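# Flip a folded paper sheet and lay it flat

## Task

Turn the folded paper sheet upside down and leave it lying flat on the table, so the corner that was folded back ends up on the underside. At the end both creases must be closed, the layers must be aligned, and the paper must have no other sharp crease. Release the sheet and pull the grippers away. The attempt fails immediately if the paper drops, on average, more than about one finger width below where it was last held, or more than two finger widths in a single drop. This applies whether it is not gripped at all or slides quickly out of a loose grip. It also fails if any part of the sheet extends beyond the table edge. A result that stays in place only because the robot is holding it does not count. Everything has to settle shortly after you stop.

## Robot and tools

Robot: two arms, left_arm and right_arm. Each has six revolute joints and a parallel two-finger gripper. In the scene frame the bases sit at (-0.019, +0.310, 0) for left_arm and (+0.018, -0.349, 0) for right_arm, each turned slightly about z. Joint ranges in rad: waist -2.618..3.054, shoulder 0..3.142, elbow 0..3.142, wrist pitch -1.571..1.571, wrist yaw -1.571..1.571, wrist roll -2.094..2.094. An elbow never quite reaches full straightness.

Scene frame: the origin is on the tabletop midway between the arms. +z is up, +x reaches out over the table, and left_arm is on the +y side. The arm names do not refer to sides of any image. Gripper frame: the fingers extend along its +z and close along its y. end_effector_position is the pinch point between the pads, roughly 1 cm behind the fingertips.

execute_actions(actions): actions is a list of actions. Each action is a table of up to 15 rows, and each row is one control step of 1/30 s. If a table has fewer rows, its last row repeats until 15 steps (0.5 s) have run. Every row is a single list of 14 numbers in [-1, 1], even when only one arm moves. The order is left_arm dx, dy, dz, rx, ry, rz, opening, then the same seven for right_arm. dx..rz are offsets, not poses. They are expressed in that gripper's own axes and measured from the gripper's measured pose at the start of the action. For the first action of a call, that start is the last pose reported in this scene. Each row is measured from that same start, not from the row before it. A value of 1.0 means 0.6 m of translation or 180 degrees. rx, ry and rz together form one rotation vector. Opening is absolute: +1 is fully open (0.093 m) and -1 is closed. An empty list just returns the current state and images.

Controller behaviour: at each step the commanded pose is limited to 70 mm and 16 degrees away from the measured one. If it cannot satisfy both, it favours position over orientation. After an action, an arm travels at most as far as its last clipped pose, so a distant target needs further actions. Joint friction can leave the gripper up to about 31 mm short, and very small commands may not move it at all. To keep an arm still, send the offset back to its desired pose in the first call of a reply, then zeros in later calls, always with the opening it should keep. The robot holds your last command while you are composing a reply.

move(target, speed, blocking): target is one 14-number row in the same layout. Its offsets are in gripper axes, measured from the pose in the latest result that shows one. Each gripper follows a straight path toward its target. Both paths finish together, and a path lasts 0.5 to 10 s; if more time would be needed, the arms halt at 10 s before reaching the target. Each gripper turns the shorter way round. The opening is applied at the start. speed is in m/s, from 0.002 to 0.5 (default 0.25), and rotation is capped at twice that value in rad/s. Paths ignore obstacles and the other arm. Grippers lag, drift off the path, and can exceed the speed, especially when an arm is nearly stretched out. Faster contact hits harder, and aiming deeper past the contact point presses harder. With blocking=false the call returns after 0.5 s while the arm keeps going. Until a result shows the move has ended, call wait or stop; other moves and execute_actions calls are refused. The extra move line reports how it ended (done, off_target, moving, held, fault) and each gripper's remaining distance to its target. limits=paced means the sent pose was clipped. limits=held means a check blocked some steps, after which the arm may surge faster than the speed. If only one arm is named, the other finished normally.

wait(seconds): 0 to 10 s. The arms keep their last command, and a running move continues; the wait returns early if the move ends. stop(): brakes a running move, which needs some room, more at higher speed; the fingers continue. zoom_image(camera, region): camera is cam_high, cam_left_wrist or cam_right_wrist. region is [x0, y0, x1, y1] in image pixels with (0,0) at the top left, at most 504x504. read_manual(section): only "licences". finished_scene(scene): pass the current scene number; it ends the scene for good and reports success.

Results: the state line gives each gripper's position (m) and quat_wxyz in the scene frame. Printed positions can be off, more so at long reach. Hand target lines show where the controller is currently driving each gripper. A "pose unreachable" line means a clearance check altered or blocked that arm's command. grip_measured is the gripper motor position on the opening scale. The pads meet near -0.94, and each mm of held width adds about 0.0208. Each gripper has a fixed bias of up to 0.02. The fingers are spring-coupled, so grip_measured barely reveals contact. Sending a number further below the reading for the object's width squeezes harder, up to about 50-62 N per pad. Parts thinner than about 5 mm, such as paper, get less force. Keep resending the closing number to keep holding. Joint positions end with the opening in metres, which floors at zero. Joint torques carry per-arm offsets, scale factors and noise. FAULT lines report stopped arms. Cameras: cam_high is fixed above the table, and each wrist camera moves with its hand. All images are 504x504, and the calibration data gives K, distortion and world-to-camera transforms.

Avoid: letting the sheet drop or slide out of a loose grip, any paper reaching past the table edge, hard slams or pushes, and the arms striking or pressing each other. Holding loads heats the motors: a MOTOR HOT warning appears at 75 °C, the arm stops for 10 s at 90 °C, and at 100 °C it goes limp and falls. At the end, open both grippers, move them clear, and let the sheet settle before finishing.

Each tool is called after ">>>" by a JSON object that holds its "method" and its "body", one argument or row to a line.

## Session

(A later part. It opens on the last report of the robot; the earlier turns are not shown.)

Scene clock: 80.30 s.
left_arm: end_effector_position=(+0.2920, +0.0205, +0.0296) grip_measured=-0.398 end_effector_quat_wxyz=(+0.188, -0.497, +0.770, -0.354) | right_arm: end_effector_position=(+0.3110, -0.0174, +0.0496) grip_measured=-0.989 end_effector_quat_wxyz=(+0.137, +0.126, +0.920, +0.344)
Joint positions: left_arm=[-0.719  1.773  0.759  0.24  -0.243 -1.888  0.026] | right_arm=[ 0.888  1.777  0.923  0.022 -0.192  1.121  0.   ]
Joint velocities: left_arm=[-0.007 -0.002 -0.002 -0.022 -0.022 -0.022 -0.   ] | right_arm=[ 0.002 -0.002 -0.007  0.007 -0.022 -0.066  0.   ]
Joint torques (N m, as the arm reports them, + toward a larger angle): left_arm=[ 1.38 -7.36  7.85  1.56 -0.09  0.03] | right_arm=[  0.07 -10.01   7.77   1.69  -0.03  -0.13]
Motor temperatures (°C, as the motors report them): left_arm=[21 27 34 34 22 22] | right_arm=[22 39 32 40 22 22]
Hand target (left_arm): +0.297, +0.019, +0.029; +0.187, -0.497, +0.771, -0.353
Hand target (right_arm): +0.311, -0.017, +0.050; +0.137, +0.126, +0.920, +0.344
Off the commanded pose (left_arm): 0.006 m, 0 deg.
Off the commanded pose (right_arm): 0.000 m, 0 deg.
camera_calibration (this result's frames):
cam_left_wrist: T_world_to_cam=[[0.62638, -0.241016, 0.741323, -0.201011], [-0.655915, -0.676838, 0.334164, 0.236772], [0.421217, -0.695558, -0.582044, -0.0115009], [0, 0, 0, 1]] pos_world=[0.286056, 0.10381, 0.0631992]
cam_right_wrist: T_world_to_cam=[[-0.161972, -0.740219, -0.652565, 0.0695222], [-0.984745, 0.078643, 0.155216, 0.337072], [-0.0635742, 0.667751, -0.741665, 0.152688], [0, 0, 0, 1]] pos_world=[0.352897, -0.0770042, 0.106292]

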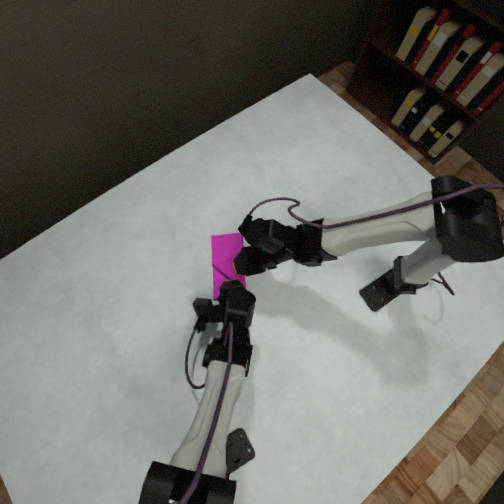

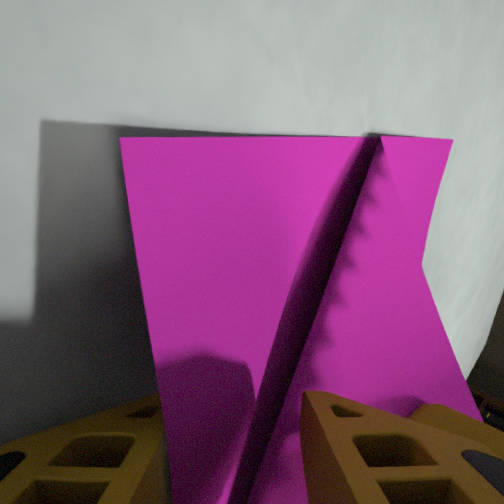

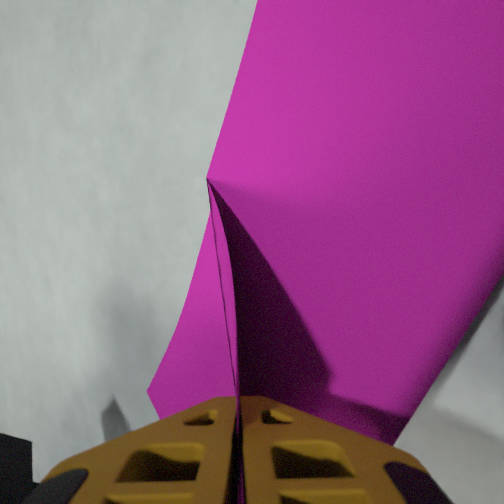

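>>> {"method": "execute_actions", "body": {
  "actions": [
    [[0,0.002,0,0,0,0,-0.43,0,0,0,0,0,0,-1],[0,0.004,0,0,0,0,-0.46,0,0,0,0,0,0,-1],[0,0.006,0,0,0,0,-0.49,0,0,0,0,0,0,-1],[0,0.008,0,0,0,0,-0.52,0,0,0,0,0,0,-1],[0,0.010,0,0,0,0,-0.55,0,0,0,0,0,0,-1],[0,0.012,0,0,0,0,-0.58,0,0,0,0,0,0,-1],[0,0.014,0,0,0,0,-0.61,0,0,0,0,0,0,-1],[0,0.016,0,0,0,0,-0.64,0,0,0,0,0,0,-1],[0,0.017,0,0,0,0,-0.67,0,0,0,0,0,0,-1],[0,0.018,0,0,0,0,-0.70,0,0,0,0,0,0,-1],[0,0.018,0,0,0,0,-0.73,0,0,0,0,0,0,-1],[0,0.018,0,0,0,0,-0.76,0,0,0,0,0,0,-1]]
  ]
}}

Scene clock: 88.07 s.
left_arm: end_effector_position=(+0.2887, +0.0242, +0.0246) grip_measured=-0.758 end_effector_quat_wxyz=(+0.187, -0.498, +0.771, -0.351) | right_arm: end_effector_position=(+0.3110, -0.0174, +0.0496) grip_measured=-0.989 end_effector_quat_wxyz=(+0.137, +0.126, +0.920, +0.344)
Joint positions: left_arm=[-0.719  1.773  0.737  0.255 -0.242 -1.89   0.009] | right_arm=[ 0.888  1.777  0.923  0.022 -0.192  1.121  0.   ]
Joint velocities: left_arm=[-0.002  0.007  0.017  0.051  0.022 -0.007 -0.   ] | right_arm=[-0.012  0.022  0.012 -0.051 -0.066  0.066  0.   ]
Joint torques (N m, as the arm reports them, + toward a larger angle): left_arm=[-0.95 -8.21  4.97  1.78 -0.2  -0.08] | right_arm=[  0.07 -10.01   7.77   1.69  -0.03  -0.13]
Motor temperatures (°C, as the motors report them): left_arm=[21 27 35 33 22 22] | right_arm=[22 39 32 40 22 22]
Hand target (left_arm): +0.285, +0.023, +0.022; +0.187, -0.497, +0.770, -0.354
Hand target (right_arm): +0.311, -0.017, +0.050; +0.137, +0.126, +0.920, +0.344
Off the commanded pose (left_arm): 0.005 m, 0 deg.
Off the commanded pose (right_arm): 0.000 m, 0 deg.
camera_calibration (this result's frames):
cam_left_wrist: T_world_to_cam=[[0.630303, -0.243263, 0.737253, -0.195323], [-0.653703, -0.678577, 0.334971, 0.23811], [0.418797, -0.693077, -0.586731, -0.00970198], [0, 0, 0, 1]] pos_world=[0.282828, 0.107337, 0.0585499]
cam_right_wrist: T_world_to_cam=[[-0.161972, -0.740219, -0.652565, 0.0695222], [-0.984745, 0.078643, 0.155216, 0.337072], [-0.0635742, 0.667751, -0.741665, 0.152688], [0, 0, 0, 1]] pos_world=[0.352897, -0.0770042, 0.106292]

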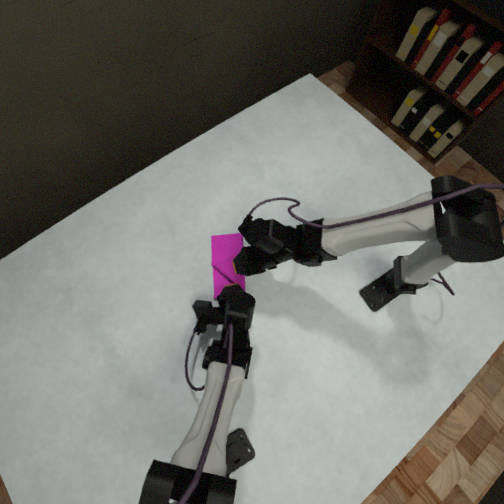

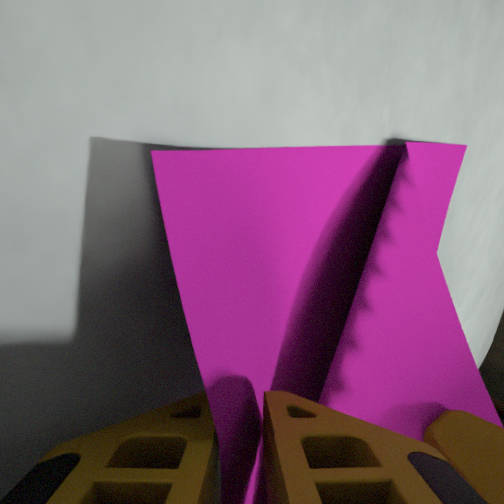

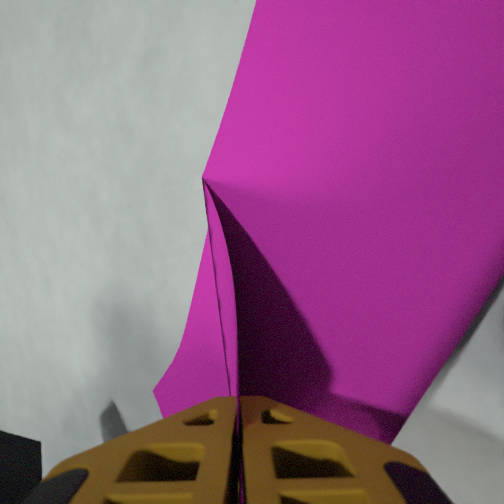

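>>> {"method": "execute_actions", "body": {
  "actions": [
    [[0,0,0,0,0,0,-0.78,0,0,0,0,0,0,-1],[0,0,0,0,0,0,-0.80,0,0,0,0,0,0,-1],[0,0,0,0,0,0,-0.82,0,0,0,0,0,0,-1],[0,0,0,0,0,0,-0.84,0,0,0,0,0,0,-1],[0,0,0,0,0,0,-0.86,0,0,0,0,0,0,-1],[0,0,0,0,0,0,-0.88,0,0,0,0,0,0,-1],[0,0,0,0,0,0,-0.90,0,0,0,0,0,0,-1],[0,0,0,0,0,0,-0.92,0,0,0,0,0,0,-1],[0,0,0,0,0,0,-0.94,0,0,0,0,0,0,-1],[0,0,0,0,0,0,-0.96,0,0,0,0,0,0,-1],[0,0,0,0,0,0,-0.98,0,0,0,0,0,0,-1],[0,0,0,0,0,0,-1,0,0,0,0,0,0,-1]]
  ]
}}

>>> {"method": "zoom_image", "body": {
  "camera": "cam_left_wrist",
  "region": [150, 320, 350, 504]
}}

Scene clock: 92.43 s.
left_arm: end_effector_position=(+0.2893, +0.0234, +0.0256) grip_measured=-0.982 end_effector_quat_wxyz=(+0.187, -0.498, +0.769, -0.354) | right_arm: end_effector_position=(+0.3110, -0.0174, +0.0496) grip_measured=-0.989 end_effector_quat_wxyz=(+0.137, +0.126, +0.920, +0.344)
Joint positions: left_arm=[-0.719  1.773  0.737  0.261 -0.242 -1.89   0.   ] | right_arm=[ 0.888  1.777  0.923  0.022 -0.192  1.121  0.   ]
Joint velocities: left_arm=[-0.012 -0.027 -0.002 -0.007  0.022  0.051  0.   ] | right_arm=[-0.002  0.007 -0.007 -0.051  0.066  0.037  0.   ]
Joint torques (N m, as the arm reports them, + toward a larger angle): left_arm=[ 0.18 -8.55  6.16  1.56 -0.13 -0.02] | right_arm=[  0.08 -10.02   7.76   1.7   -0.03  -0.13]
Motor temperatures (°C, as the motors report them): left_arm=[21 28 34 33 22 22] | right_arm=[22 40 32 40 22 22]
Hand target (left_arm): +0.289, +0.024, +0.025; +0.187, -0.498, +0.771, -0.351
Hand target (right_arm): +0.311, -0.017, +0.050; +0.137, +0.126, +0.920, +0.344
Off the commanded pose (left_arm): 0.001 m, 0 deg.
Off the commanded pose (right_arm): 0.000 m, 0 deg.
camera_calibration (this result's frames):
cam_left_wrist: T_world_to_cam=[[0.627819, -0.239417, 0.740623, -0.196067], [-0.654535, -0.677319, 0.33589, 0.237904], [0.421221, -0.695642, -0.581941, -0.0106578], [0, 0, 0, 1]] pos_world=[0.2833, 0.106781, 0.0590999]
cam_right_wrist: T_world_to_cam=[[-0.161972, -0.740219, -0.652565, 0.0695222], [-0.984745, 0.078643, 0.155216, 0.337072], [-0.0635742, 0.667751, -0.741665, 0.152688], [0, 0, 0, 1]] pos_world=[0.352897, -0.0770042, 0.106292]

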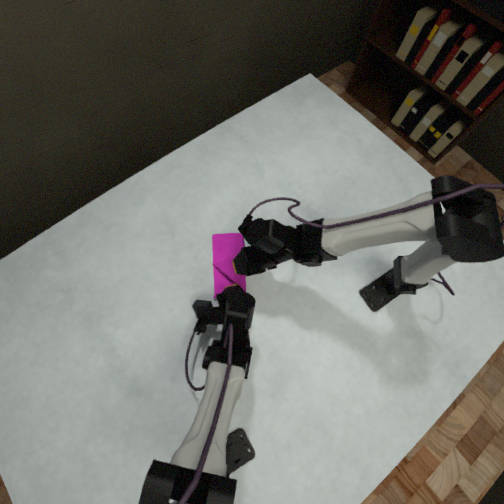

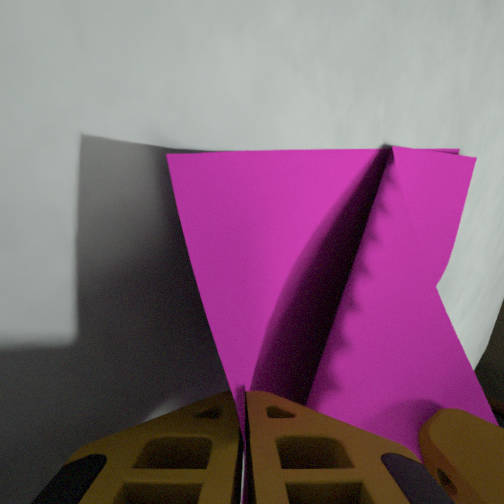

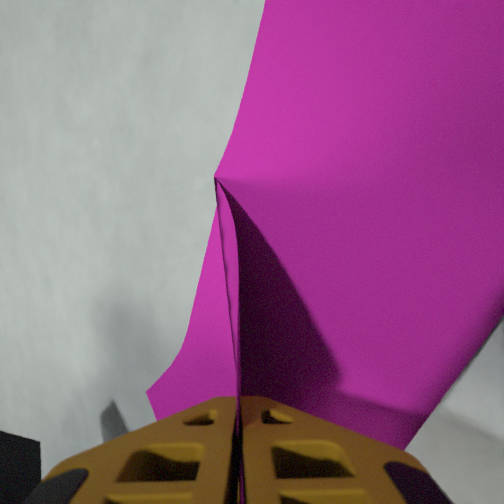

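Region (150, 320, 350, 504) of cam_left_wrist's 504x504 image, scaled by 2.520, with more detail than that image has; it fills the top 464 rows of this view, and the rest is white.

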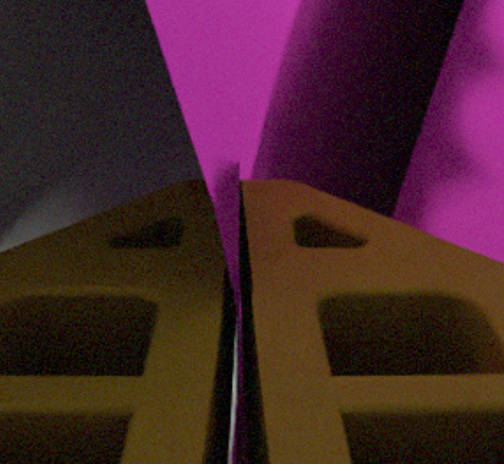

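Gripped. Open right gradually.

>>> {"method": "execute_actions", "body": {
  "actions": [
    [[0,0,0,0,0,0,-1,0,0,0,0,0,0,-0.97],[0,0,0,0,0,0,-1,0,0,0,0,0,0,-0.95],[0,0,0,0,0,0,-1,0,0,0,0,0,0,-0.93],[0,0,0,0,0,0,-1,0,0,0,0,0,0,-0.915],[0,0,0,0,0,0,-1,0,0,0,0,0,0,-0.90],[0,0,0,0,0,0,-1,0,0,0,0,0,0,-0.88],[0,0,0,0,0,0,-1,0,0,0,0,0,0,-0.86],[0,0,0,0,0,0,-1,0,0,0,0,0,0,-0.84],[0,0,0,0,0,0,-1,0,0,0,0,0,0,-0.82],[0,0,0,0,0,0,-1,0,0,0,0,0,0,-0.79],[0,0,0,0,0,0,-1,0,0,0,0,0,0,-0.76],[0,0,0,0,0,0,-1,0,0,0,0,0,0,-0.73],[0,0,0,0,0,0,-1,0,0,0,0,0,0,-0.70]]
  ]
}}

>>> {"method": "move", "body": {
  "target": [0,0,0,0,0,0,-1,0.008,-0.06,-0.072,0,0,0,-0.70],
  "speed": 0.05
}}

Scene clock: 97.40 s.
left_arm: end_effector_position=(+0.2893, +0.0234, +0.0256) grip_measured=-0.982 end_effector_quat_wxyz=(+0.187, -0.498, +0.769, -0.354) | right_arm: end_effector_position=(+0.3110, -0.0174, +0.0496) grip_measured=-0.703 end_effector_quat_wxyz=(+0.137, +0.126, +0.920, +0.344)
Joint positions: left_arm=[-0.719  1.773  0.737  0.261 -0.242 -1.89   0.   ] | right_arm=[ 0.888  1.777  0.923  0.022 -0.192  1.121  0.011]
Joint velocities: left_arm=[ 0.002 -0.012 -0.012  0.007 -0.051 -0.022  0.   ] | right_arm=[-0.007  0.002 -0.007 -0.066 -0.007 -0.007  0.001]
Joint torques (N m, as the arm reports them, + toward a larger angle): left_arm=[ 0.21 -8.5   6.13  1.62 -0.13 -0.02] | right_arm=[  0.07 -10.02   7.76   1.69  -0.03  -0.13]
Motor temperatures (°C, as the motors report them): left_arm=[21 28 34 33 22 22] | right_arm=[22 40 32 40 22 22]
Hand target (left_arm): +0.289, +0.023, +0.026; +0.187, -0.498, +0.769, -0.354
Hand target (right_arm): +0.311, -0.017, +0.050; +0.137, +0.126, +0.920, +0.344
Off the commanded pose (left_arm): 0.000 m, 0 deg.
Off the commanded pose (right_arm): 0.000 m, 0 deg.
camera_calibration (this result's frames):
cam_left_wrist: T_world_to_cam=[[0.627819, -0.239417, 0.740623, -0.196067], [-0.654535, -0.677319, 0.33589, 0.237904], [0.421221, -0.695642, -0.581941, -0.0106578], [0, 0, 0, 1]] pos_world=[0.2833, 0.106781, 0.0590999]
cam_right_wrist: T_world_to_cam=[[-0.161972, -0.740219, -0.652565, 0.0695222], [-0.984745, 0.078643, 0.155216, 0.337072], [-0.0635742, 0.667751, -0.741665, 0.152688], [0, 0, 0, 1]] pos_world=[0.352897, -0.0770042, 0.106292]

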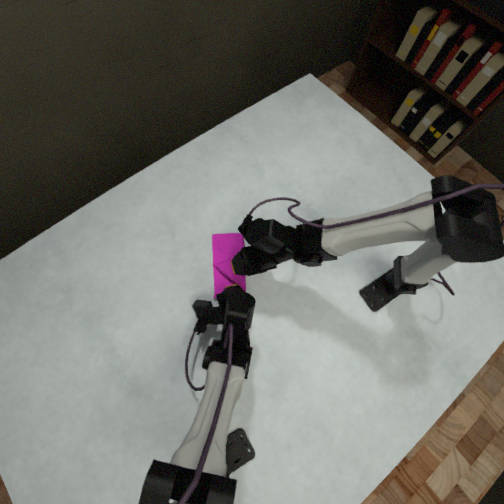

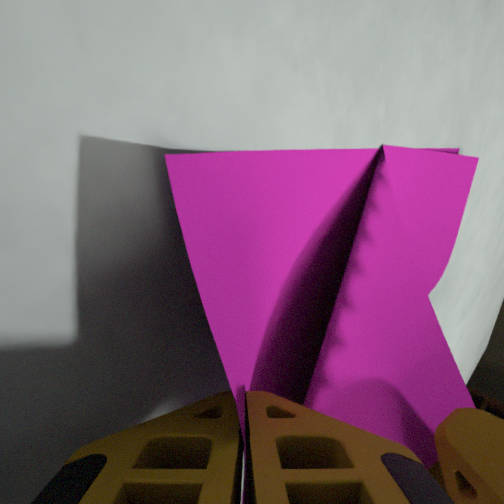

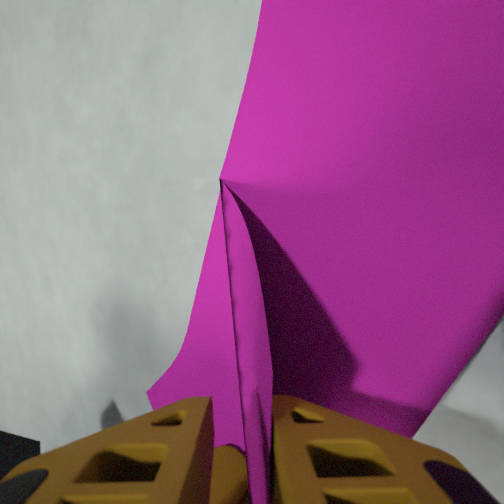

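Scene clock: 98.83 s.
left_arm: end_effector_position=(+0.2893, +0.0234, +0.0256) grip_measured=-0.982 end_effector_quat_wxyz=(+0.187, -0.498, +0.769, -0.354) | right_arm: end_effector_position=(+0.2914, -0.0604, +0.0588) grip_measured=-0.702 end_effector_quat_wxyz=(+0.141, +0.129, +0.917, +0.349)
Joint positions: left_arm=[-0.719  1.773  0.737  0.261 -0.242 -1.89   0.   ] | right_arm=[ 0.83   1.598  0.752  0.02  -0.228  1.086  0.012]
Joint velocities: left_arm=[-0.017  0.007  0.002 -0.037 -0.007  0.037  0.   ] | right_arm=[-0.007  0.012 -0.007 -0.022  0.051 -0.022 -0.   ]
Joint torques (N m, as the arm reports them, + toward a larger angle): left_arm=[ 0.2  -8.57  6.17  1.62 -0.15 -0.04] | right_arm=[-0.54 -9.52  5.94  1.6  -0.12 -0.23]
Motor temperatures (°C, as the motors report them): left_arm=[21 28 34 33 22 22] | right_arm=[22 40 32 40 22 22]
Hand target (left_arm): +0.289, +0.023, +0.026; +0.187, -0.498, +0.769, -0.354
Hand target (right_arm): +0.286, -0.067, +0.055; +0.137, +0.127, +0.920, +0.345
Off the commanded pose (left_arm): 0.000 m, 0 deg.
Off the commanded pose (right_arm): 0.009 m, 1 deg.
move: done
camera_calibration (this result's frames):
cam_left_wrist: T_world_to_cam=[[0.627819, -0.239417, 0.740623, -0.196067], [-0.654535, -0.677319, 0.33589, 0.237904], [0.421221, -0.695642, -0.581941, -0.0106578], [0, 0, 0, 1]] pos_world=[0.2833, 0.106781, 0.0590999]
cam_right_wrist: T_world_to_cam=[[-0.163081, -0.731209, -0.662373, 0.0419542], [-0.985212, 0.0849377, 0.148802, 0.320604], [-0.052545, 0.676845, -0.734247, 0.183855], [0, 0, 0, 1]] pos_world=[0.332365, -0.120996, 0.115078]

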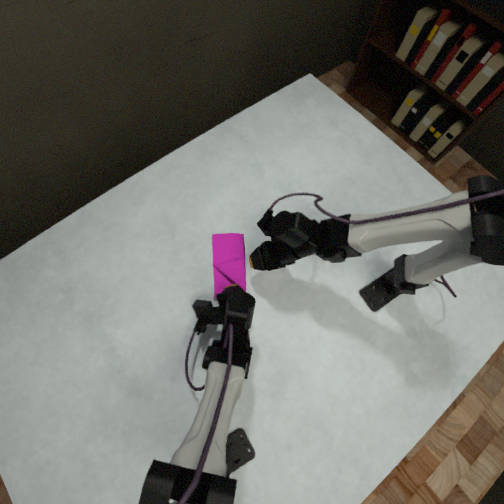

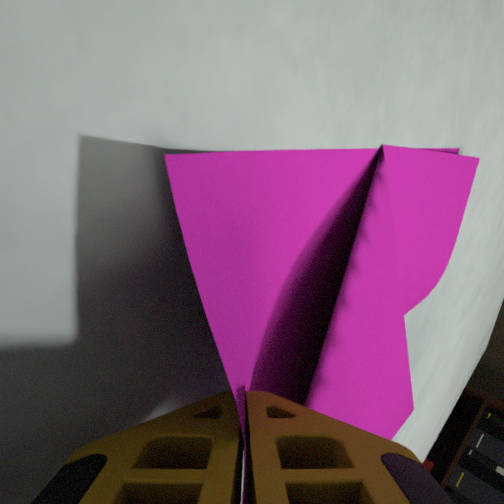

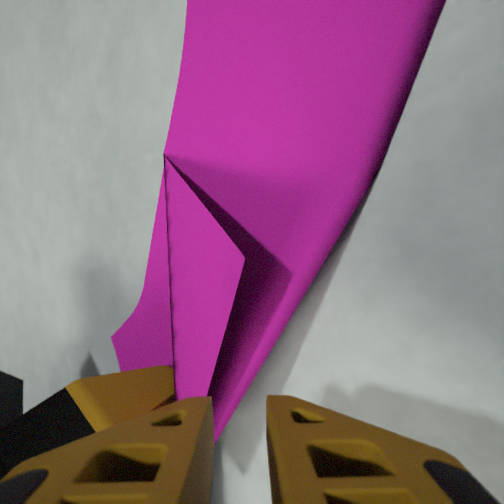

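>>> {"method": "move", "body": {
  "target": [0.0047,-0.052,-0.048,0.078,0,-0.04,-1,0.007,-0.0225,-0.024,-0.060,-0.007,0.165,0.05],
  "speed": 0.15
}}

Scene clock: 105.87 s.
left_arm: end_effector_position=(+0.2933, +0.0243, +0.0622) grip_measured=-0.982 end_effector_quat_wxyz=(+0.222, -0.521, +0.694, -0.445) | right_arm: end_effector_position=(+0.2816, -0.0726, +0.0571) grip_measured=+0.048 end_effector_quat_wxyz=(+0.068, +0.345, +0.821, +0.449)
Joint positions: left_arm=[-0.754  1.706  0.626  0.51  -0.356 -1.972  0.   ] | right_arm=[ 0.806  1.539  0.524  0.361 -0.265  1.619  0.048]
Joint velocities: left_arm=[ 0.007  0.002 -0.002  0.022 -0.037  0.037  0.   ] | right_arm=[ 0.002  0.012 -0.007 -0.022 -0.022 -0.007  0.001]
Joint torques (N m, as the arm reports them, + toward a larger angle): left_arm=[-1.01 -9.47  4.73  1.94 -0.18 -0.09] | right_arm=[-0.5  -8.37  5.31  2.04 -0.08 -0.08]
Motor temperatures (°C, as the motors report them): left_arm=[21 29 34 34 22 22] | right_arm=[22 40 32 41 22 22]
Hand target (left_arm): +0.290, +0.024, +0.068; +0.224, -0.520, +0.687, -0.455
Hand target (right_arm): +0.281, -0.077, +0.059; +0.070, +0.350, +0.816, +0.456
Off the commanded pose (left_arm): 0.007 m, 2 deg.
Off the commanded pose (right_arm): 0.005 m, 1 deg.
move: done
camera_calibration (this result's frames):
cam_left_wrist: T_world_to_cam=[[0.516491, -0.0459305, 0.85506, -0.204672], [-0.638265, -0.686328, 0.348671, 0.223426], [0.570837, -0.72584, -0.383798, -0.0459176], [0, 0, 0, 1]] pos_world=[0.274528, 0.110614, 0.0794819]
cam_right_wrist: T_world_to_cam=[[-0.528271, -0.364192, -0.767003, 0.165738], [-0.845548, 0.307908, 0.436166, 0.272651], [0.0773178, 0.878952, -0.470601, 0.153389], [0, 0, 0, 1]] pos_world=[0.306235, -0.158412, 0.0803851]

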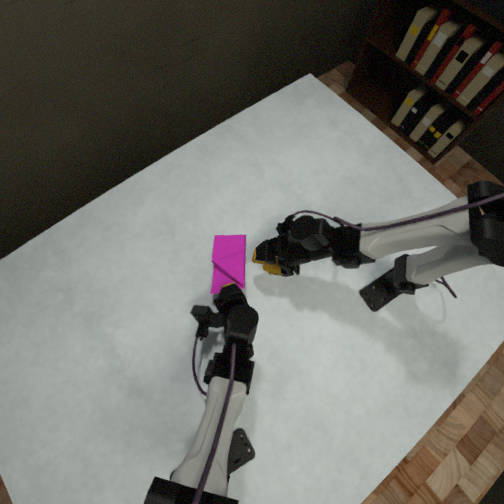

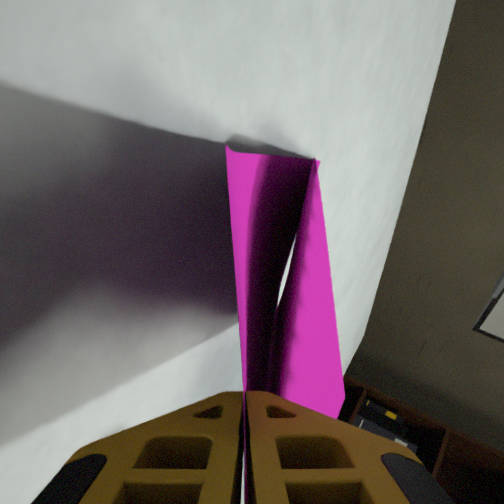

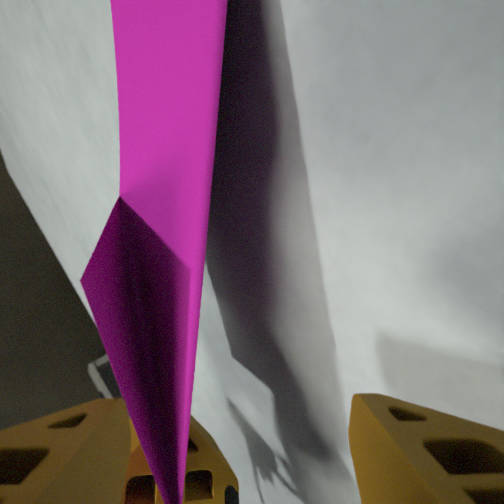

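>>> {"method": "zoom_image", "body": {
  "camera": "cam_high",
  "region": [190, 220, 290, 320]
}}

Region (190, 220, 290, 320) of cam_high's 504x504 image, scaled by 5.040, with more detail than that image has.

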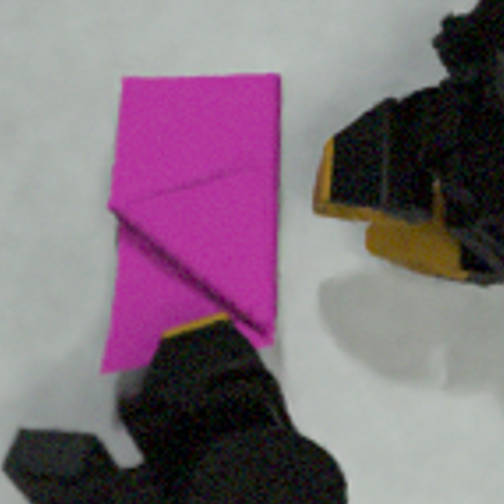

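>>> {"method": "move", "body": {
  "target": [0,0,0,0,0,0,-1,0.004,0.062,0.012,-0.008,0,0,0.1],
  "speed": 0.08
}}

Scene clock: 120.50 s.
left_arm: end_effector_position=(+0.2934, +0.0243, +0.0624) grip_measured=-0.982 end_effector_quat_wxyz=(+0.222, -0.521, +0.693, -0.445) | right_arm: end_effector_position=(+0.2997, -0.0576, +0.0851) grip_measured=+0.098 end_effector_quat_wxyz=(+0.076, +0.340, +0.814, +0.465)
Joint positions: left_arm=[-0.754  1.706  0.626  0.511 -0.357 -1.972  0.   ] | right_arm=[ 0.806  1.539  0.631  0.294 -0.265  1.622  0.05 ]
Joint velocities: left_arm=[-0.002  0.027  0.002 -0.066 -0.022  0.037  0.   ] | right_arm=[ 0.002 -0.007  0.022  0.007  0.037  0.037  0.   ]
Joint torques (N m, as the arm reports them, + toward a larger angle): left_arm=[ 0.21 -7.87  6.15  1.77 -0.14 -0.02] | right_arm=[ 0.62 -5.48  9.68  1.8   0.05 -0.07]
Motor temperatures (°C, as the motors report them): left_arm=[21 31 33 35 22 22] | right_arm=[22 40 31 42 22 22]
Hand target (left_arm): +0.293, +0.024, +0.062; +0.222, -0.521, +0.693, -0.445
Hand target (right_arm): +0.302, -0.053, +0.083; +0.073, +0.344, +0.816, +0.460
Off the commanded pose (left_arm): 0.000 m, 0 deg.
Off the commanded pose (right_arm): 0.006 m, 1 deg.
move: done
camera_calibration (this result's frames):
cam_left_wrist: T_world_to_cam=[[0.515967, -0.0449693, 0.855427, -0.204778], [-0.63792, -0.686645, 0.348677, 0.223377], [0.571695, -0.725601, -0.382973, -0.0462105], [0, 0, 0, 1]] pos_world=[0.274574, 0.110642, 0.0795892]
cam_right_wrist: T_world_to_cam=[[-0.505956, -0.342813, -0.79151, 0.198876], [-0.857655, 0.297658, 0.419319, 0.275583], [0.0918512, 0.890999, -0.444617, 0.146101], [0, 0, 0, 1]] pos_world=[0.323558, -0.144028, 0.106814]

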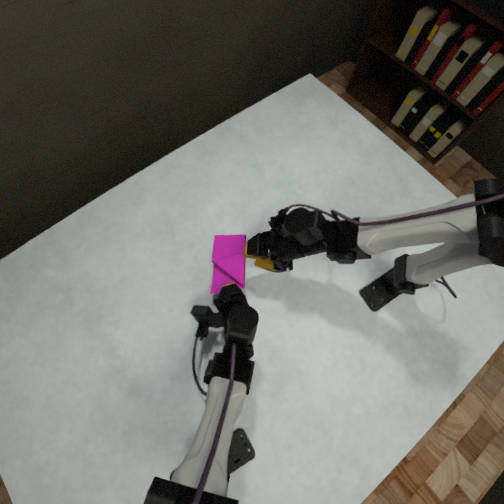

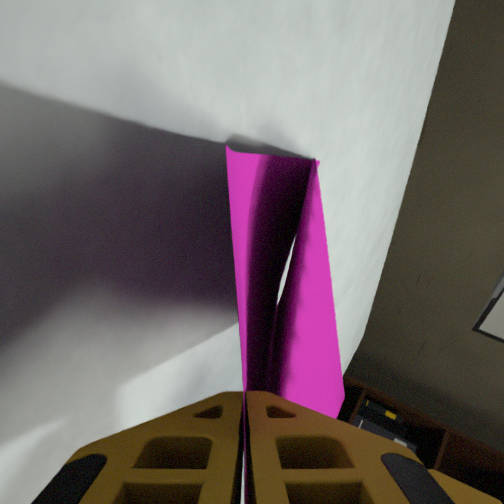

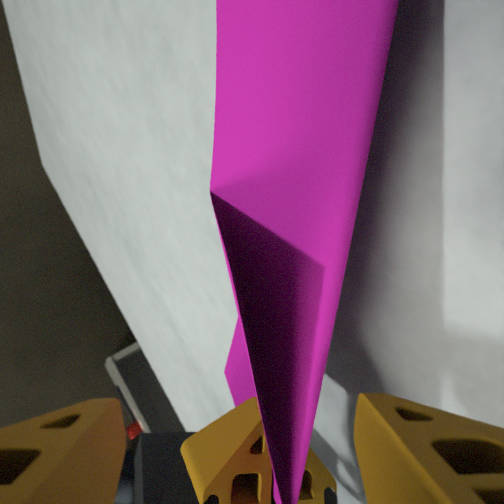

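>>> {"method": "move", "body": {
  "target": [0,0,0,0,0,0,-1,0.008,-0.020,0.055,0,0,0,0.1],
  "speed": 0.07
}}

Scene clock: 130.00 s.
left_arm: end_effector_position=(+0.2934, +0.0243, +0.0624) grip_measured=-0.982 end_effector_quat_wxyz=(+0.222, -0.521, +0.693, -0.445) | right_arm: end_effector_position=(+0.2995, -0.0428, +0.0525) grip_measured=+0.098 end_effector_quat_wxyz=(+0.071, +0.341, +0.820, +0.454)
Joint positions: left_arm=[-0.754  1.706  0.626  0.511 -0.357 -1.972  0.   ] | right_arm=[ 0.846  1.679  0.631  0.413 -0.237  1.64   0.05 ]
Joint velocities: left_arm=[ 0.012  0.007  0.002 -0.007 -0.007 -0.066  0.   ] | right_arm=[-0.007  0.002 -0.022  0.022  0.037 -0.037  0.   ]
Joint torques (N m, as the arm reports them, + toward a larger angle): left_arm=[ 0.17 -7.83  6.14  1.79 -0.15 -0.02] | right_arm=[ 0.66 -7.12  8.82  2.08  0.09 -0.07]
Motor temperatures (°C, as the motors report them): left_arm=[21 30 33 35 22 22] | right_arm=[22 38 32 42 22 22]
Hand target (left_arm): +0.293, +0.024, +0.062; +0.222, -0.521, +0.693, -0.445
Hand target (right_arm): +0.305, -0.036, +0.058; +0.076, +0.339, +0.814, +0.465
Off the commanded pose (left_arm): 0.000 m, 0 deg.
Off the commanded pose (right_arm): 0.011 m, 2 deg.
move: off_target (right_arm)
camera_calibration (this result's frames):
cam_left_wrist: T_world_to_cam=[[0.515967, -0.0449693, 0.855427, -0.204778], [-0.63792, -0.686645, 0.348677, 0.223377], [0.571695, -0.725601, -0.382973, -0.0462105], [0, 0, 0, 1]] pos_world=[0.274574, 0.110642, 0.0795892]
cam_right_wrist: T_world_to_cam=[[-0.51805, -0.3608, -0.775531, 0.180114], [-0.85172, 0.301039, 0.428892, 0.282554], [0.0787208, 0.882723, -0.463253, 0.122981], [0, 0, 0, 1]] pos_world=[0.324284, -0.128633, 0.0754707]

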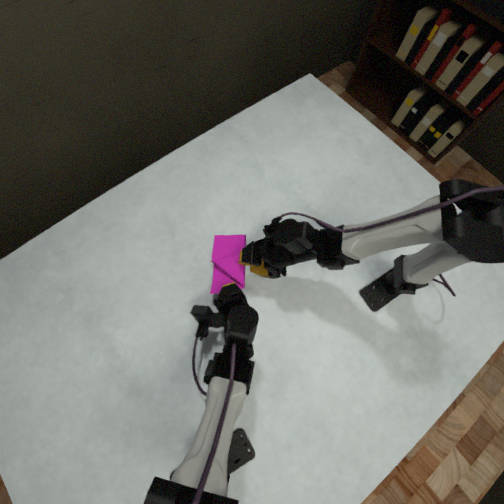

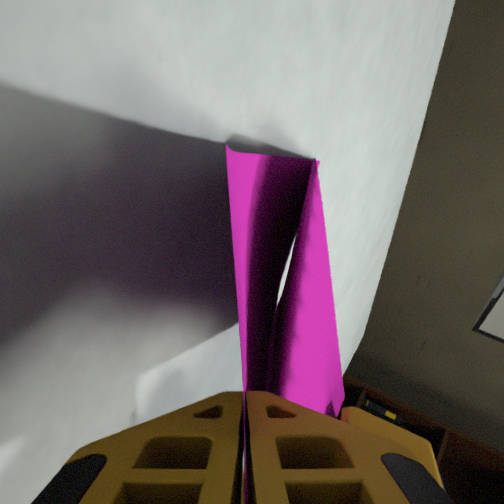

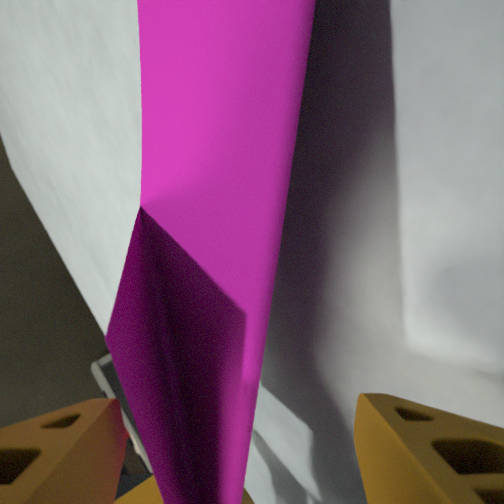

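>>> {"method": "execute_actions", "body": {
  "actions": [
    [[0,0,0,0,0,0,-1,0.002,0.016,0.004,-0.008,0,0,0.1],[0,0,0,0,0,0,-1,0.002,0.018,0.004,-0.008,0,0,0.12],[0,0,0,0,0,0,-1,0.002,0.020,0.004,-0.008,0,0,0.14],[0,0,0,0,0,0,-1,0.002,0.022,0.004,-0.008,0,0,0.16],[0,0,0,0,0,0,-1,0.002,0.024,0.004,-0.008,0,0,0.18],[0,0,0,0,0,0,-1,0.002,0.026,0.004,-0.008,0,0,0.2]]
  ]
}}

Scene clock: 133.90 s.
left_arm: end_effector_position=(+0.2934, +0.0243, +0.0624) grip_measured=-0.982 end_effector_quat_wxyz=(+0.222, -0.521, +0.693, -0.445) | right_arm: end_effector_position=(+0.2997, -0.0427, +0.0528) grip_measured=+0.198 end_effector_quat_wxyz=(+0.071, +0.341, +0.820, +0.455)
Joint positions: left_arm=[-0.754  1.706  0.626  0.511 -0.357 -1.972  0.   ] | right_arm=[ 0.846  1.679  0.631  0.414 -0.236  1.64   0.055]
Joint velocities: left_arm=[-0.007 -0.002  0.002  0.022 -0.007  0.066  0.   ] | right_arm=[ 0.002 -0.002 -0.007  0.022  0.022  0.007  0.001]
Joint torques (N m, as the arm reports them, + toward a larger angle): left_arm=[ 0.16 -7.81  6.13  1.8  -0.14 -0.04] | right_arm=[ 0.25 -8.21 10.18  1.77  0.   -0.09]
Motor temperatures (°C, as the motors report them): left_arm=[21 30 33 35 22 22] | right_arm=[22 38 32 43 22 22]
Hand target (left_arm): +0.293, +0.024, +0.062; +0.222, -0.521, +0.693, -0.445
Hand target (right_arm): +0.307, -0.035, +0.064; +0.075, +0.340, +0.814, +0.465
Off the commanded pose (left_arm): 0.000 m, 0 deg.
Off the commanded pose (right_arm): 0.015 m, 1 deg.
camera_calibration (this result's frames):
cam_left_wrist: T_world_to_cam=[[0.515967, -0.0449693, 0.855427, -0.204778], [-0.63792, -0.686645, 0.348677, 0.223377], [0.571695, -0.725601, -0.382973, -0.0462105], [0, 0, 0, 1]] pos_world=[0.274574, 0.110642, 0.0795892]
cam_right_wrist: T_world_to_cam=[[-0.517162, -0.35998, -0.776504, 0.180302], [-0.852179, 0.300936, 0.428052, 0.282758], [0.0795873, 0.883092, -0.4624, 0.122714], [0, 0, 0, 1]] pos_world=[0.324439, -0.128554, 0.0757126]

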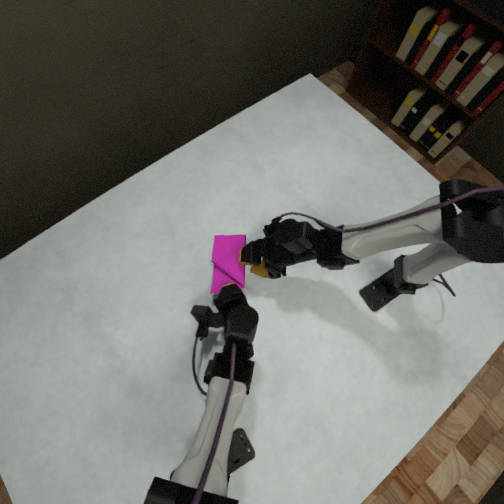

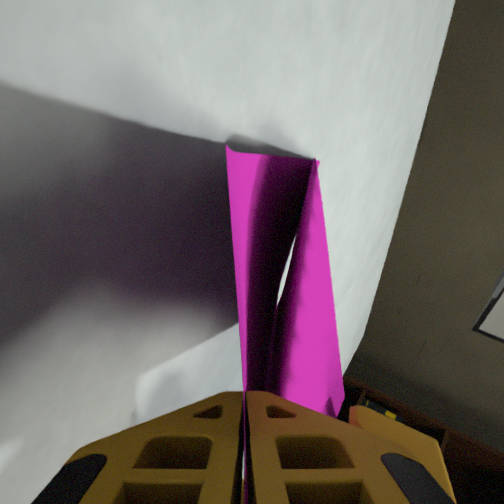

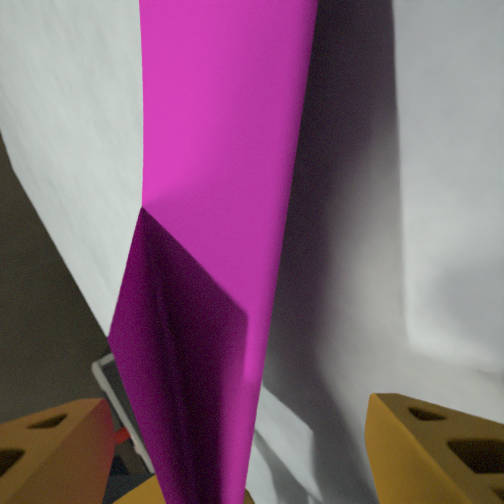

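>>> {"method": "execute_actions", "body": {
  "actions": [
    [[0,0,0,0,0,0,-1,0.002,0.027,0.004,-0.008,0,0,0.23],[0,0,0,0,0,0,-1,0.002,0.028,0.007,-0.008,0,0,0.26],[0,0,0,0,0,0,-1,0.002,0.029,0.010,-0.008,0,0,0.28],[0,0,0,0,0,0,-1,0.002,0.030,0.013,-0.008,0,0,0.3],[0,0,0,0,0,0,-1,0.002,0.030,0.016,-0.008,0,0,0.3],[0,0,0,0,0,0,-1,0.002,0.030,0.019,-0.008,0,0,0.3],[0,0,0,0,0,0,-1,0.002,0.030,0.022,-0.008,0,0,0.3],[0,0,0,0,0,0,-1,0.002,0.030,0.025,-0.008,0,0,0.3],[0,0,0,0,0,0,-1,0.002,0.030,0.028,-0.008,0,0,0.3],[0,0,0,0,0,0,-1,0.002,0.030,0.031,-0.008,0,0,0.3],[0,0,0,0,0,0,-1,0.002,0.030,0.034,-0.008,0,0,0.3],[0,0,0,0,0,0,-1,0.002,0.030,0.037,-0.008,0,0,0.3],[0,0,0,0,0,0,-1,0.002,0.030,0.040,-0.008,0,0,0.3]]
  ]
}}

>>> {"method": "wait", "body": {
  "seconds": 0.3
}}

Scene clock: 140.20 s.
left_arm: end_effector_position=(+0.2934, +0.0243, +0.0624) grip_measured=-0.982 end_effector_quat_wxyz=(+0.222, -0.521, +0.693, -0.445) | right_arm: end_effector_position=(+0.3103, -0.0291, +0.0458) grip_measured=+0.298 end_effector_quat_wxyz=(+0.068, +0.342, +0.822, +0.451)
Joint positions: left_arm=[-0.754  1.706  0.626  0.511 -0.357 -1.972  0.   ] | right_arm=[ 0.855  1.758  0.699  0.416 -0.232  1.645  0.06 ]
Joint velocities: left_arm=[-0.002 -0.002 -0.017  0.007 -0.037  0.095  0.   ] | right_arm=[ 0.017  0.149  0.027 -0.051 -0.051  0.022 -0.001]
Joint torques (N m, as the arm reports them, + toward a larger angle): left_arm=[ 0.19 -7.85  6.17  1.79 -0.14 -0.01] | right_arm=[ 0.53 -8.32  9.39  2.12  0.1  -0.06]
Motor temperatures (°C, as the motors report them): left_arm=[21 30 33 35 22 22] | right_arm=[22 38 33 43 22 22]
Hand target (left_arm): +0.293, +0.024, +0.062; +0.222, -0.521, +0.693, -0.445
Hand target (right_arm): +0.318, -0.020, +0.054; +0.075, +0.340, +0.814, +0.465
Off the commanded pose (left_arm): 0.000 m, 0 deg.
Off the commanded pose (right_arm): 0.015 m, 2 deg.
camera_calibration (this result's frames):
cam_left_wrist: T_world_to_cam=[[0.515967, -0.0449693, 0.855427, -0.204778], [-0.63792, -0.686645, 0.348677, 0.223377], [0.571695, -0.725601, -0.382973, -0.0462105], [0, 0, 0, 1]] pos_world=[0.274574, 0.110642, 0.0795892]
cam_right_wrist: T_world_to_cam=[[-0.523356, -0.365789, -0.769608, 0.186678], [-0.848925, 0.301891, 0.433808, 0.289429], [0.0736558, 0.880375, -0.468523, 0.108685], [0, 0, 0, 1]] pos_world=[0.335397, -0.114775, 0.0690334]

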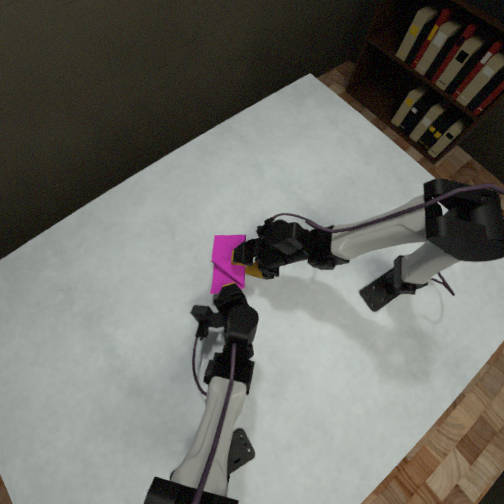

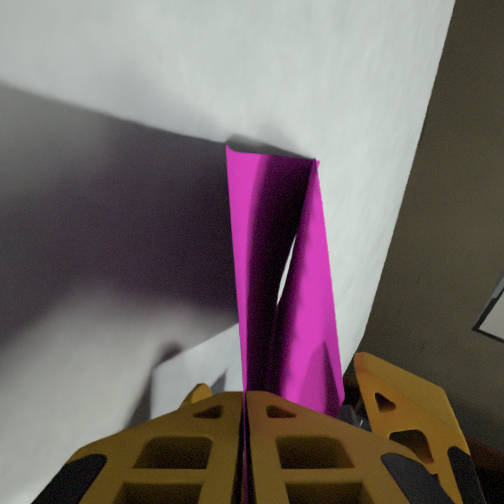

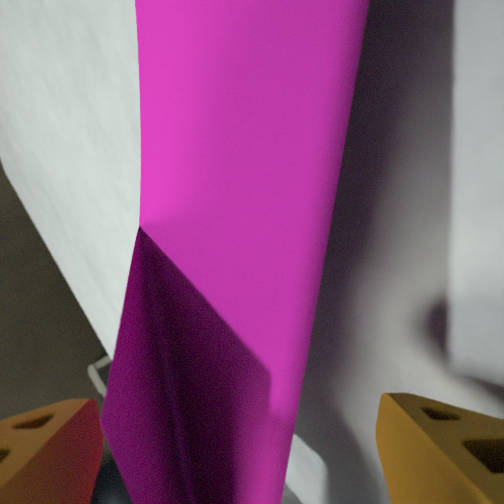

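Scene clock: 140.50 s.
left_arm: end_effector_position=(+0.2934, +0.0243, +0.0624) grip_measured=-0.982 end_effector_quat_wxyz=(+0.222, -0.521, +0.693, -0.445) | right_arm: end_effector_position=(+0.3107, -0.0287, +0.0450) grip_measured=+0.298 end_effector_quat_wxyz=(+0.068, +0.342, +0.821, +0.451)
Joint positions: left_arm=[-0.754  1.706  0.626  0.511 -0.357 -1.972  0.   ] | right_arm=[ 0.855  1.763  0.7    0.42  -0.23   1.646  0.06 ]
Joint velocities: left_arm=[-0.007 -0.002  0.002 -0.007 -0.022 -0.022  0.   ] | right_arm=[-0.017 -0.012 -0.017 -0.037 -0.051 -0.051 -0.001]
Joint torques (N m, as the arm reports them, + toward a larger angle): left_arm=[ 0.21 -7.79  6.15  1.79 -0.14 -0.01] | right_arm=[ 0.64 -8.12  9.4   2.06  0.09 -0.07]
Motor temperatures (°C, as the motors report them): left_arm=[21 30 33 35 22 22] | right_arm=[22 38 33 43 22 22]
Hand target (left_arm): +0.293, +0.024, +0.062; +0.222, -0.521, +0.693, -0.445
Hand target (right_arm): +0.318, -0.020, +0.054; +0.075, +0.340, +0.814, +0.465
Off the commanded pose (left_arm): 0.000 m, 0 deg.
Off the commanded pose (right_arm): 0.015 m, 2 deg.
wait: 0.30 s; at rest by 0.17 s
camera_calibration (this result's frames):
cam_left_wrist: T_world_to_cam=[[0.515967, -0.0449693, 0.855427, -0.204778], [-0.63792, -0.686645, 0.348677, 0.223377], [0.571695, -0.725601, -0.382973, -0.0462105], [0, 0, 0, 1]] pos_world=[0.274574, 0.110642, 0.0795892]
cam_right_wrist: T_world_to_cam=[[-0.523965, -0.36488, -0.769625, 0.186593], [-0.848421, 0.303271, 0.433829, 0.289908], [0.0751093, 0.880278, -0.468475, 0.10745], [0, 0, 0, 1]] pos_world=[0.335662, -0.114423, 0.0681735]

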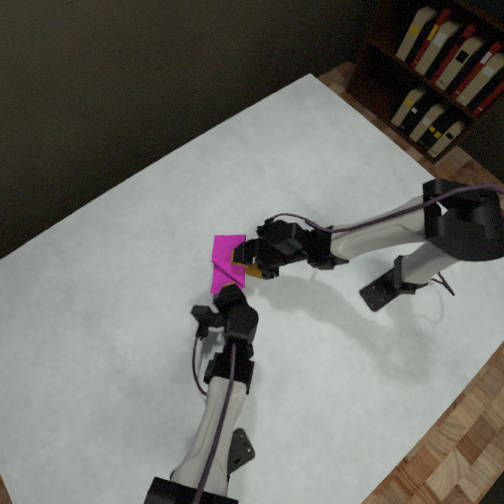

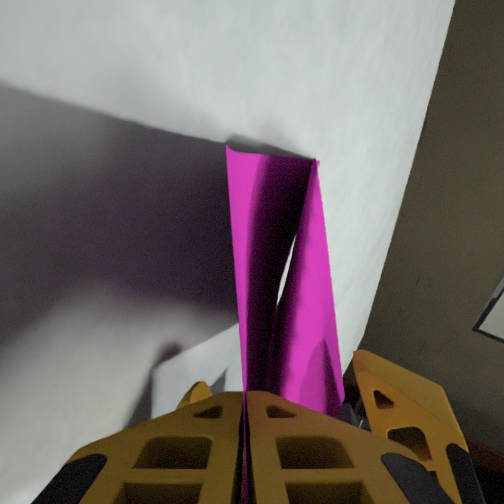

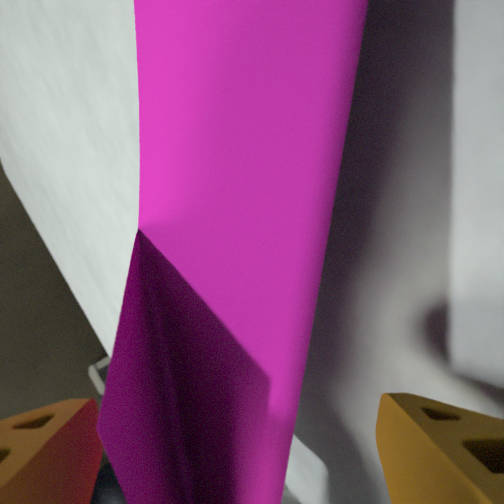

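>>> {"method": "execute_actions", "body": {
  "actions": [
    [[0,0,0,0,0,0,-1,0,0,0,0,0,0,0.24],[0,0,0,0,0,0,-1,0,0,0,0,0,0,0.18],[0,0,0,0,0,0,-1,0,0,0,0,0,0,0.12],[0,0,0,0,0,0,-1,0,0,0,0,0,0,0.06],[0,0,0,0,0,0,-1,0,0,0,0,0,0,0.0],[0,0,0,0,0,0,-1,0,0,0,0,0,0,-0.06],[0,0,0,0,0,0,-1,0,0,0,0,0,0,-0.12],[0,0,0,0,0,0,-1,0,0,0,0,0,0,-0.18],[0,0,0,0,0,0,-1,0,0,0,0,0,0,-0.24],[0,0,0,0,0,0,-1,0,0,0,0,0,0,-0.30],[0,0,0,0,0,0,-1,0,0,0,0,0,0,-0.36],[0,0,0,0,0,0,-1,0,0,0,0,0,0,-0.42],[0,0,0,0,0,0,-1,0,0,0,0,0,0,-0.48],[0,0,0,0,0,0,-1,0,0,0,0,0,0,-0.54],[0,0,0,0,0,0,-1,0,0,0,0,0,0,-0.60]]
  ]
}}

Scene clock: 146.97 s.
left_arm: end_effector_position=(+0.2934, +0.0243, +0.0624) grip_measured=-0.982 end_effector_quat_wxyz=(+0.222, -0.521, +0.693, -0.445) | right_arm: end_effector_position=(+0.3108, -0.0287, +0.0451) grip_measured=-0.566 end_effector_quat_wxyz=(+0.069, +0.342, +0.821, +0.451)
Joint positions: left_arm=[-0.754  1.706  0.626  0.511 -0.357 -1.972  0.   ] | right_arm=[ 0.855  1.763  0.7    0.421 -0.229  1.647  0.018]
Joint velocities: left_arm=[ 0.007 -0.002  0.002  0.037 -0.066  0.051  0.   ] | right_arm=[-0.002  0.002  0.002 -0.11   0.066 -0.081 -0.065]
Joint torques (N m, as the arm reports them, + toward a larger angle): left_arm=[ 0.19 -7.94  6.11  1.78 -0.14 -0.02] | right_arm=[ 0.08 -9.15  7.05  1.88 -0.04 -0.13]
Motor temperatures (°C, as the motors report them): left_arm=[21 30 33 35 22 22] | right_arm=[22 38 33 43 22 22]
Hand target (left_arm): +0.293, +0.024, +0.062; +0.222, -0.521, +0.693, -0.445
Hand target (right_arm): +0.311, -0.029, +0.045; +0.068, +0.342, +0.821, +0.451
Off the commanded pose (left_arm): 0.000 m, 0 deg.
Off the commanded pose (right_arm): 0.000 m, 0 deg.
camera_calibration (this result's frames):
cam_left_wrist: T_world_to_cam=[[0.515967, -0.0449693, 0.855427, -0.204778], [-0.63792, -0.686645, 0.348677, 0.223377], [0.571695, -0.725601, -0.382973, -0.0462105], [0, 0, 0, 1]] pos_world=[0.274574, 0.110642, 0.0795892]
cam_right_wrist: T_world_to_cam=[[-0.52381, -0.364213, -0.770047, 0.186769], [-0.848457, 0.303499, 0.4336, 0.289977], [0.0757859, 0.880476, -0.467995, 0.107247], [0, 0, 0, 1]] pos_world=[0.335737, -0.114412, 0.0682778]

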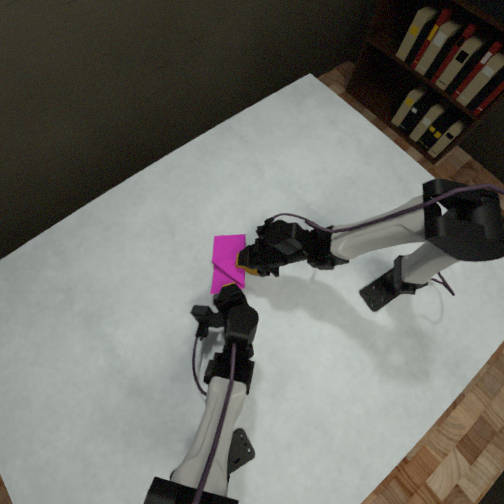

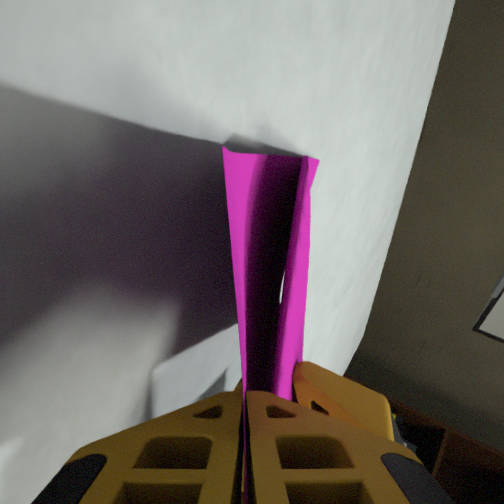

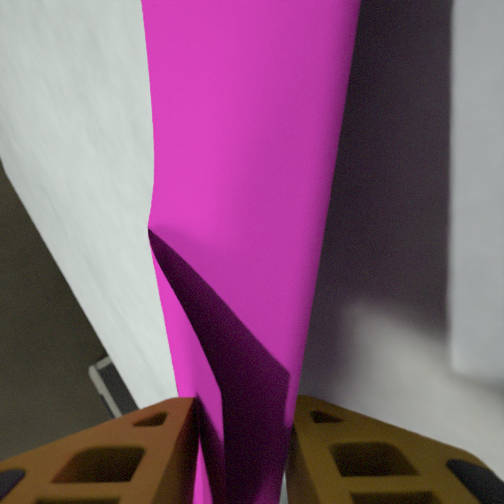

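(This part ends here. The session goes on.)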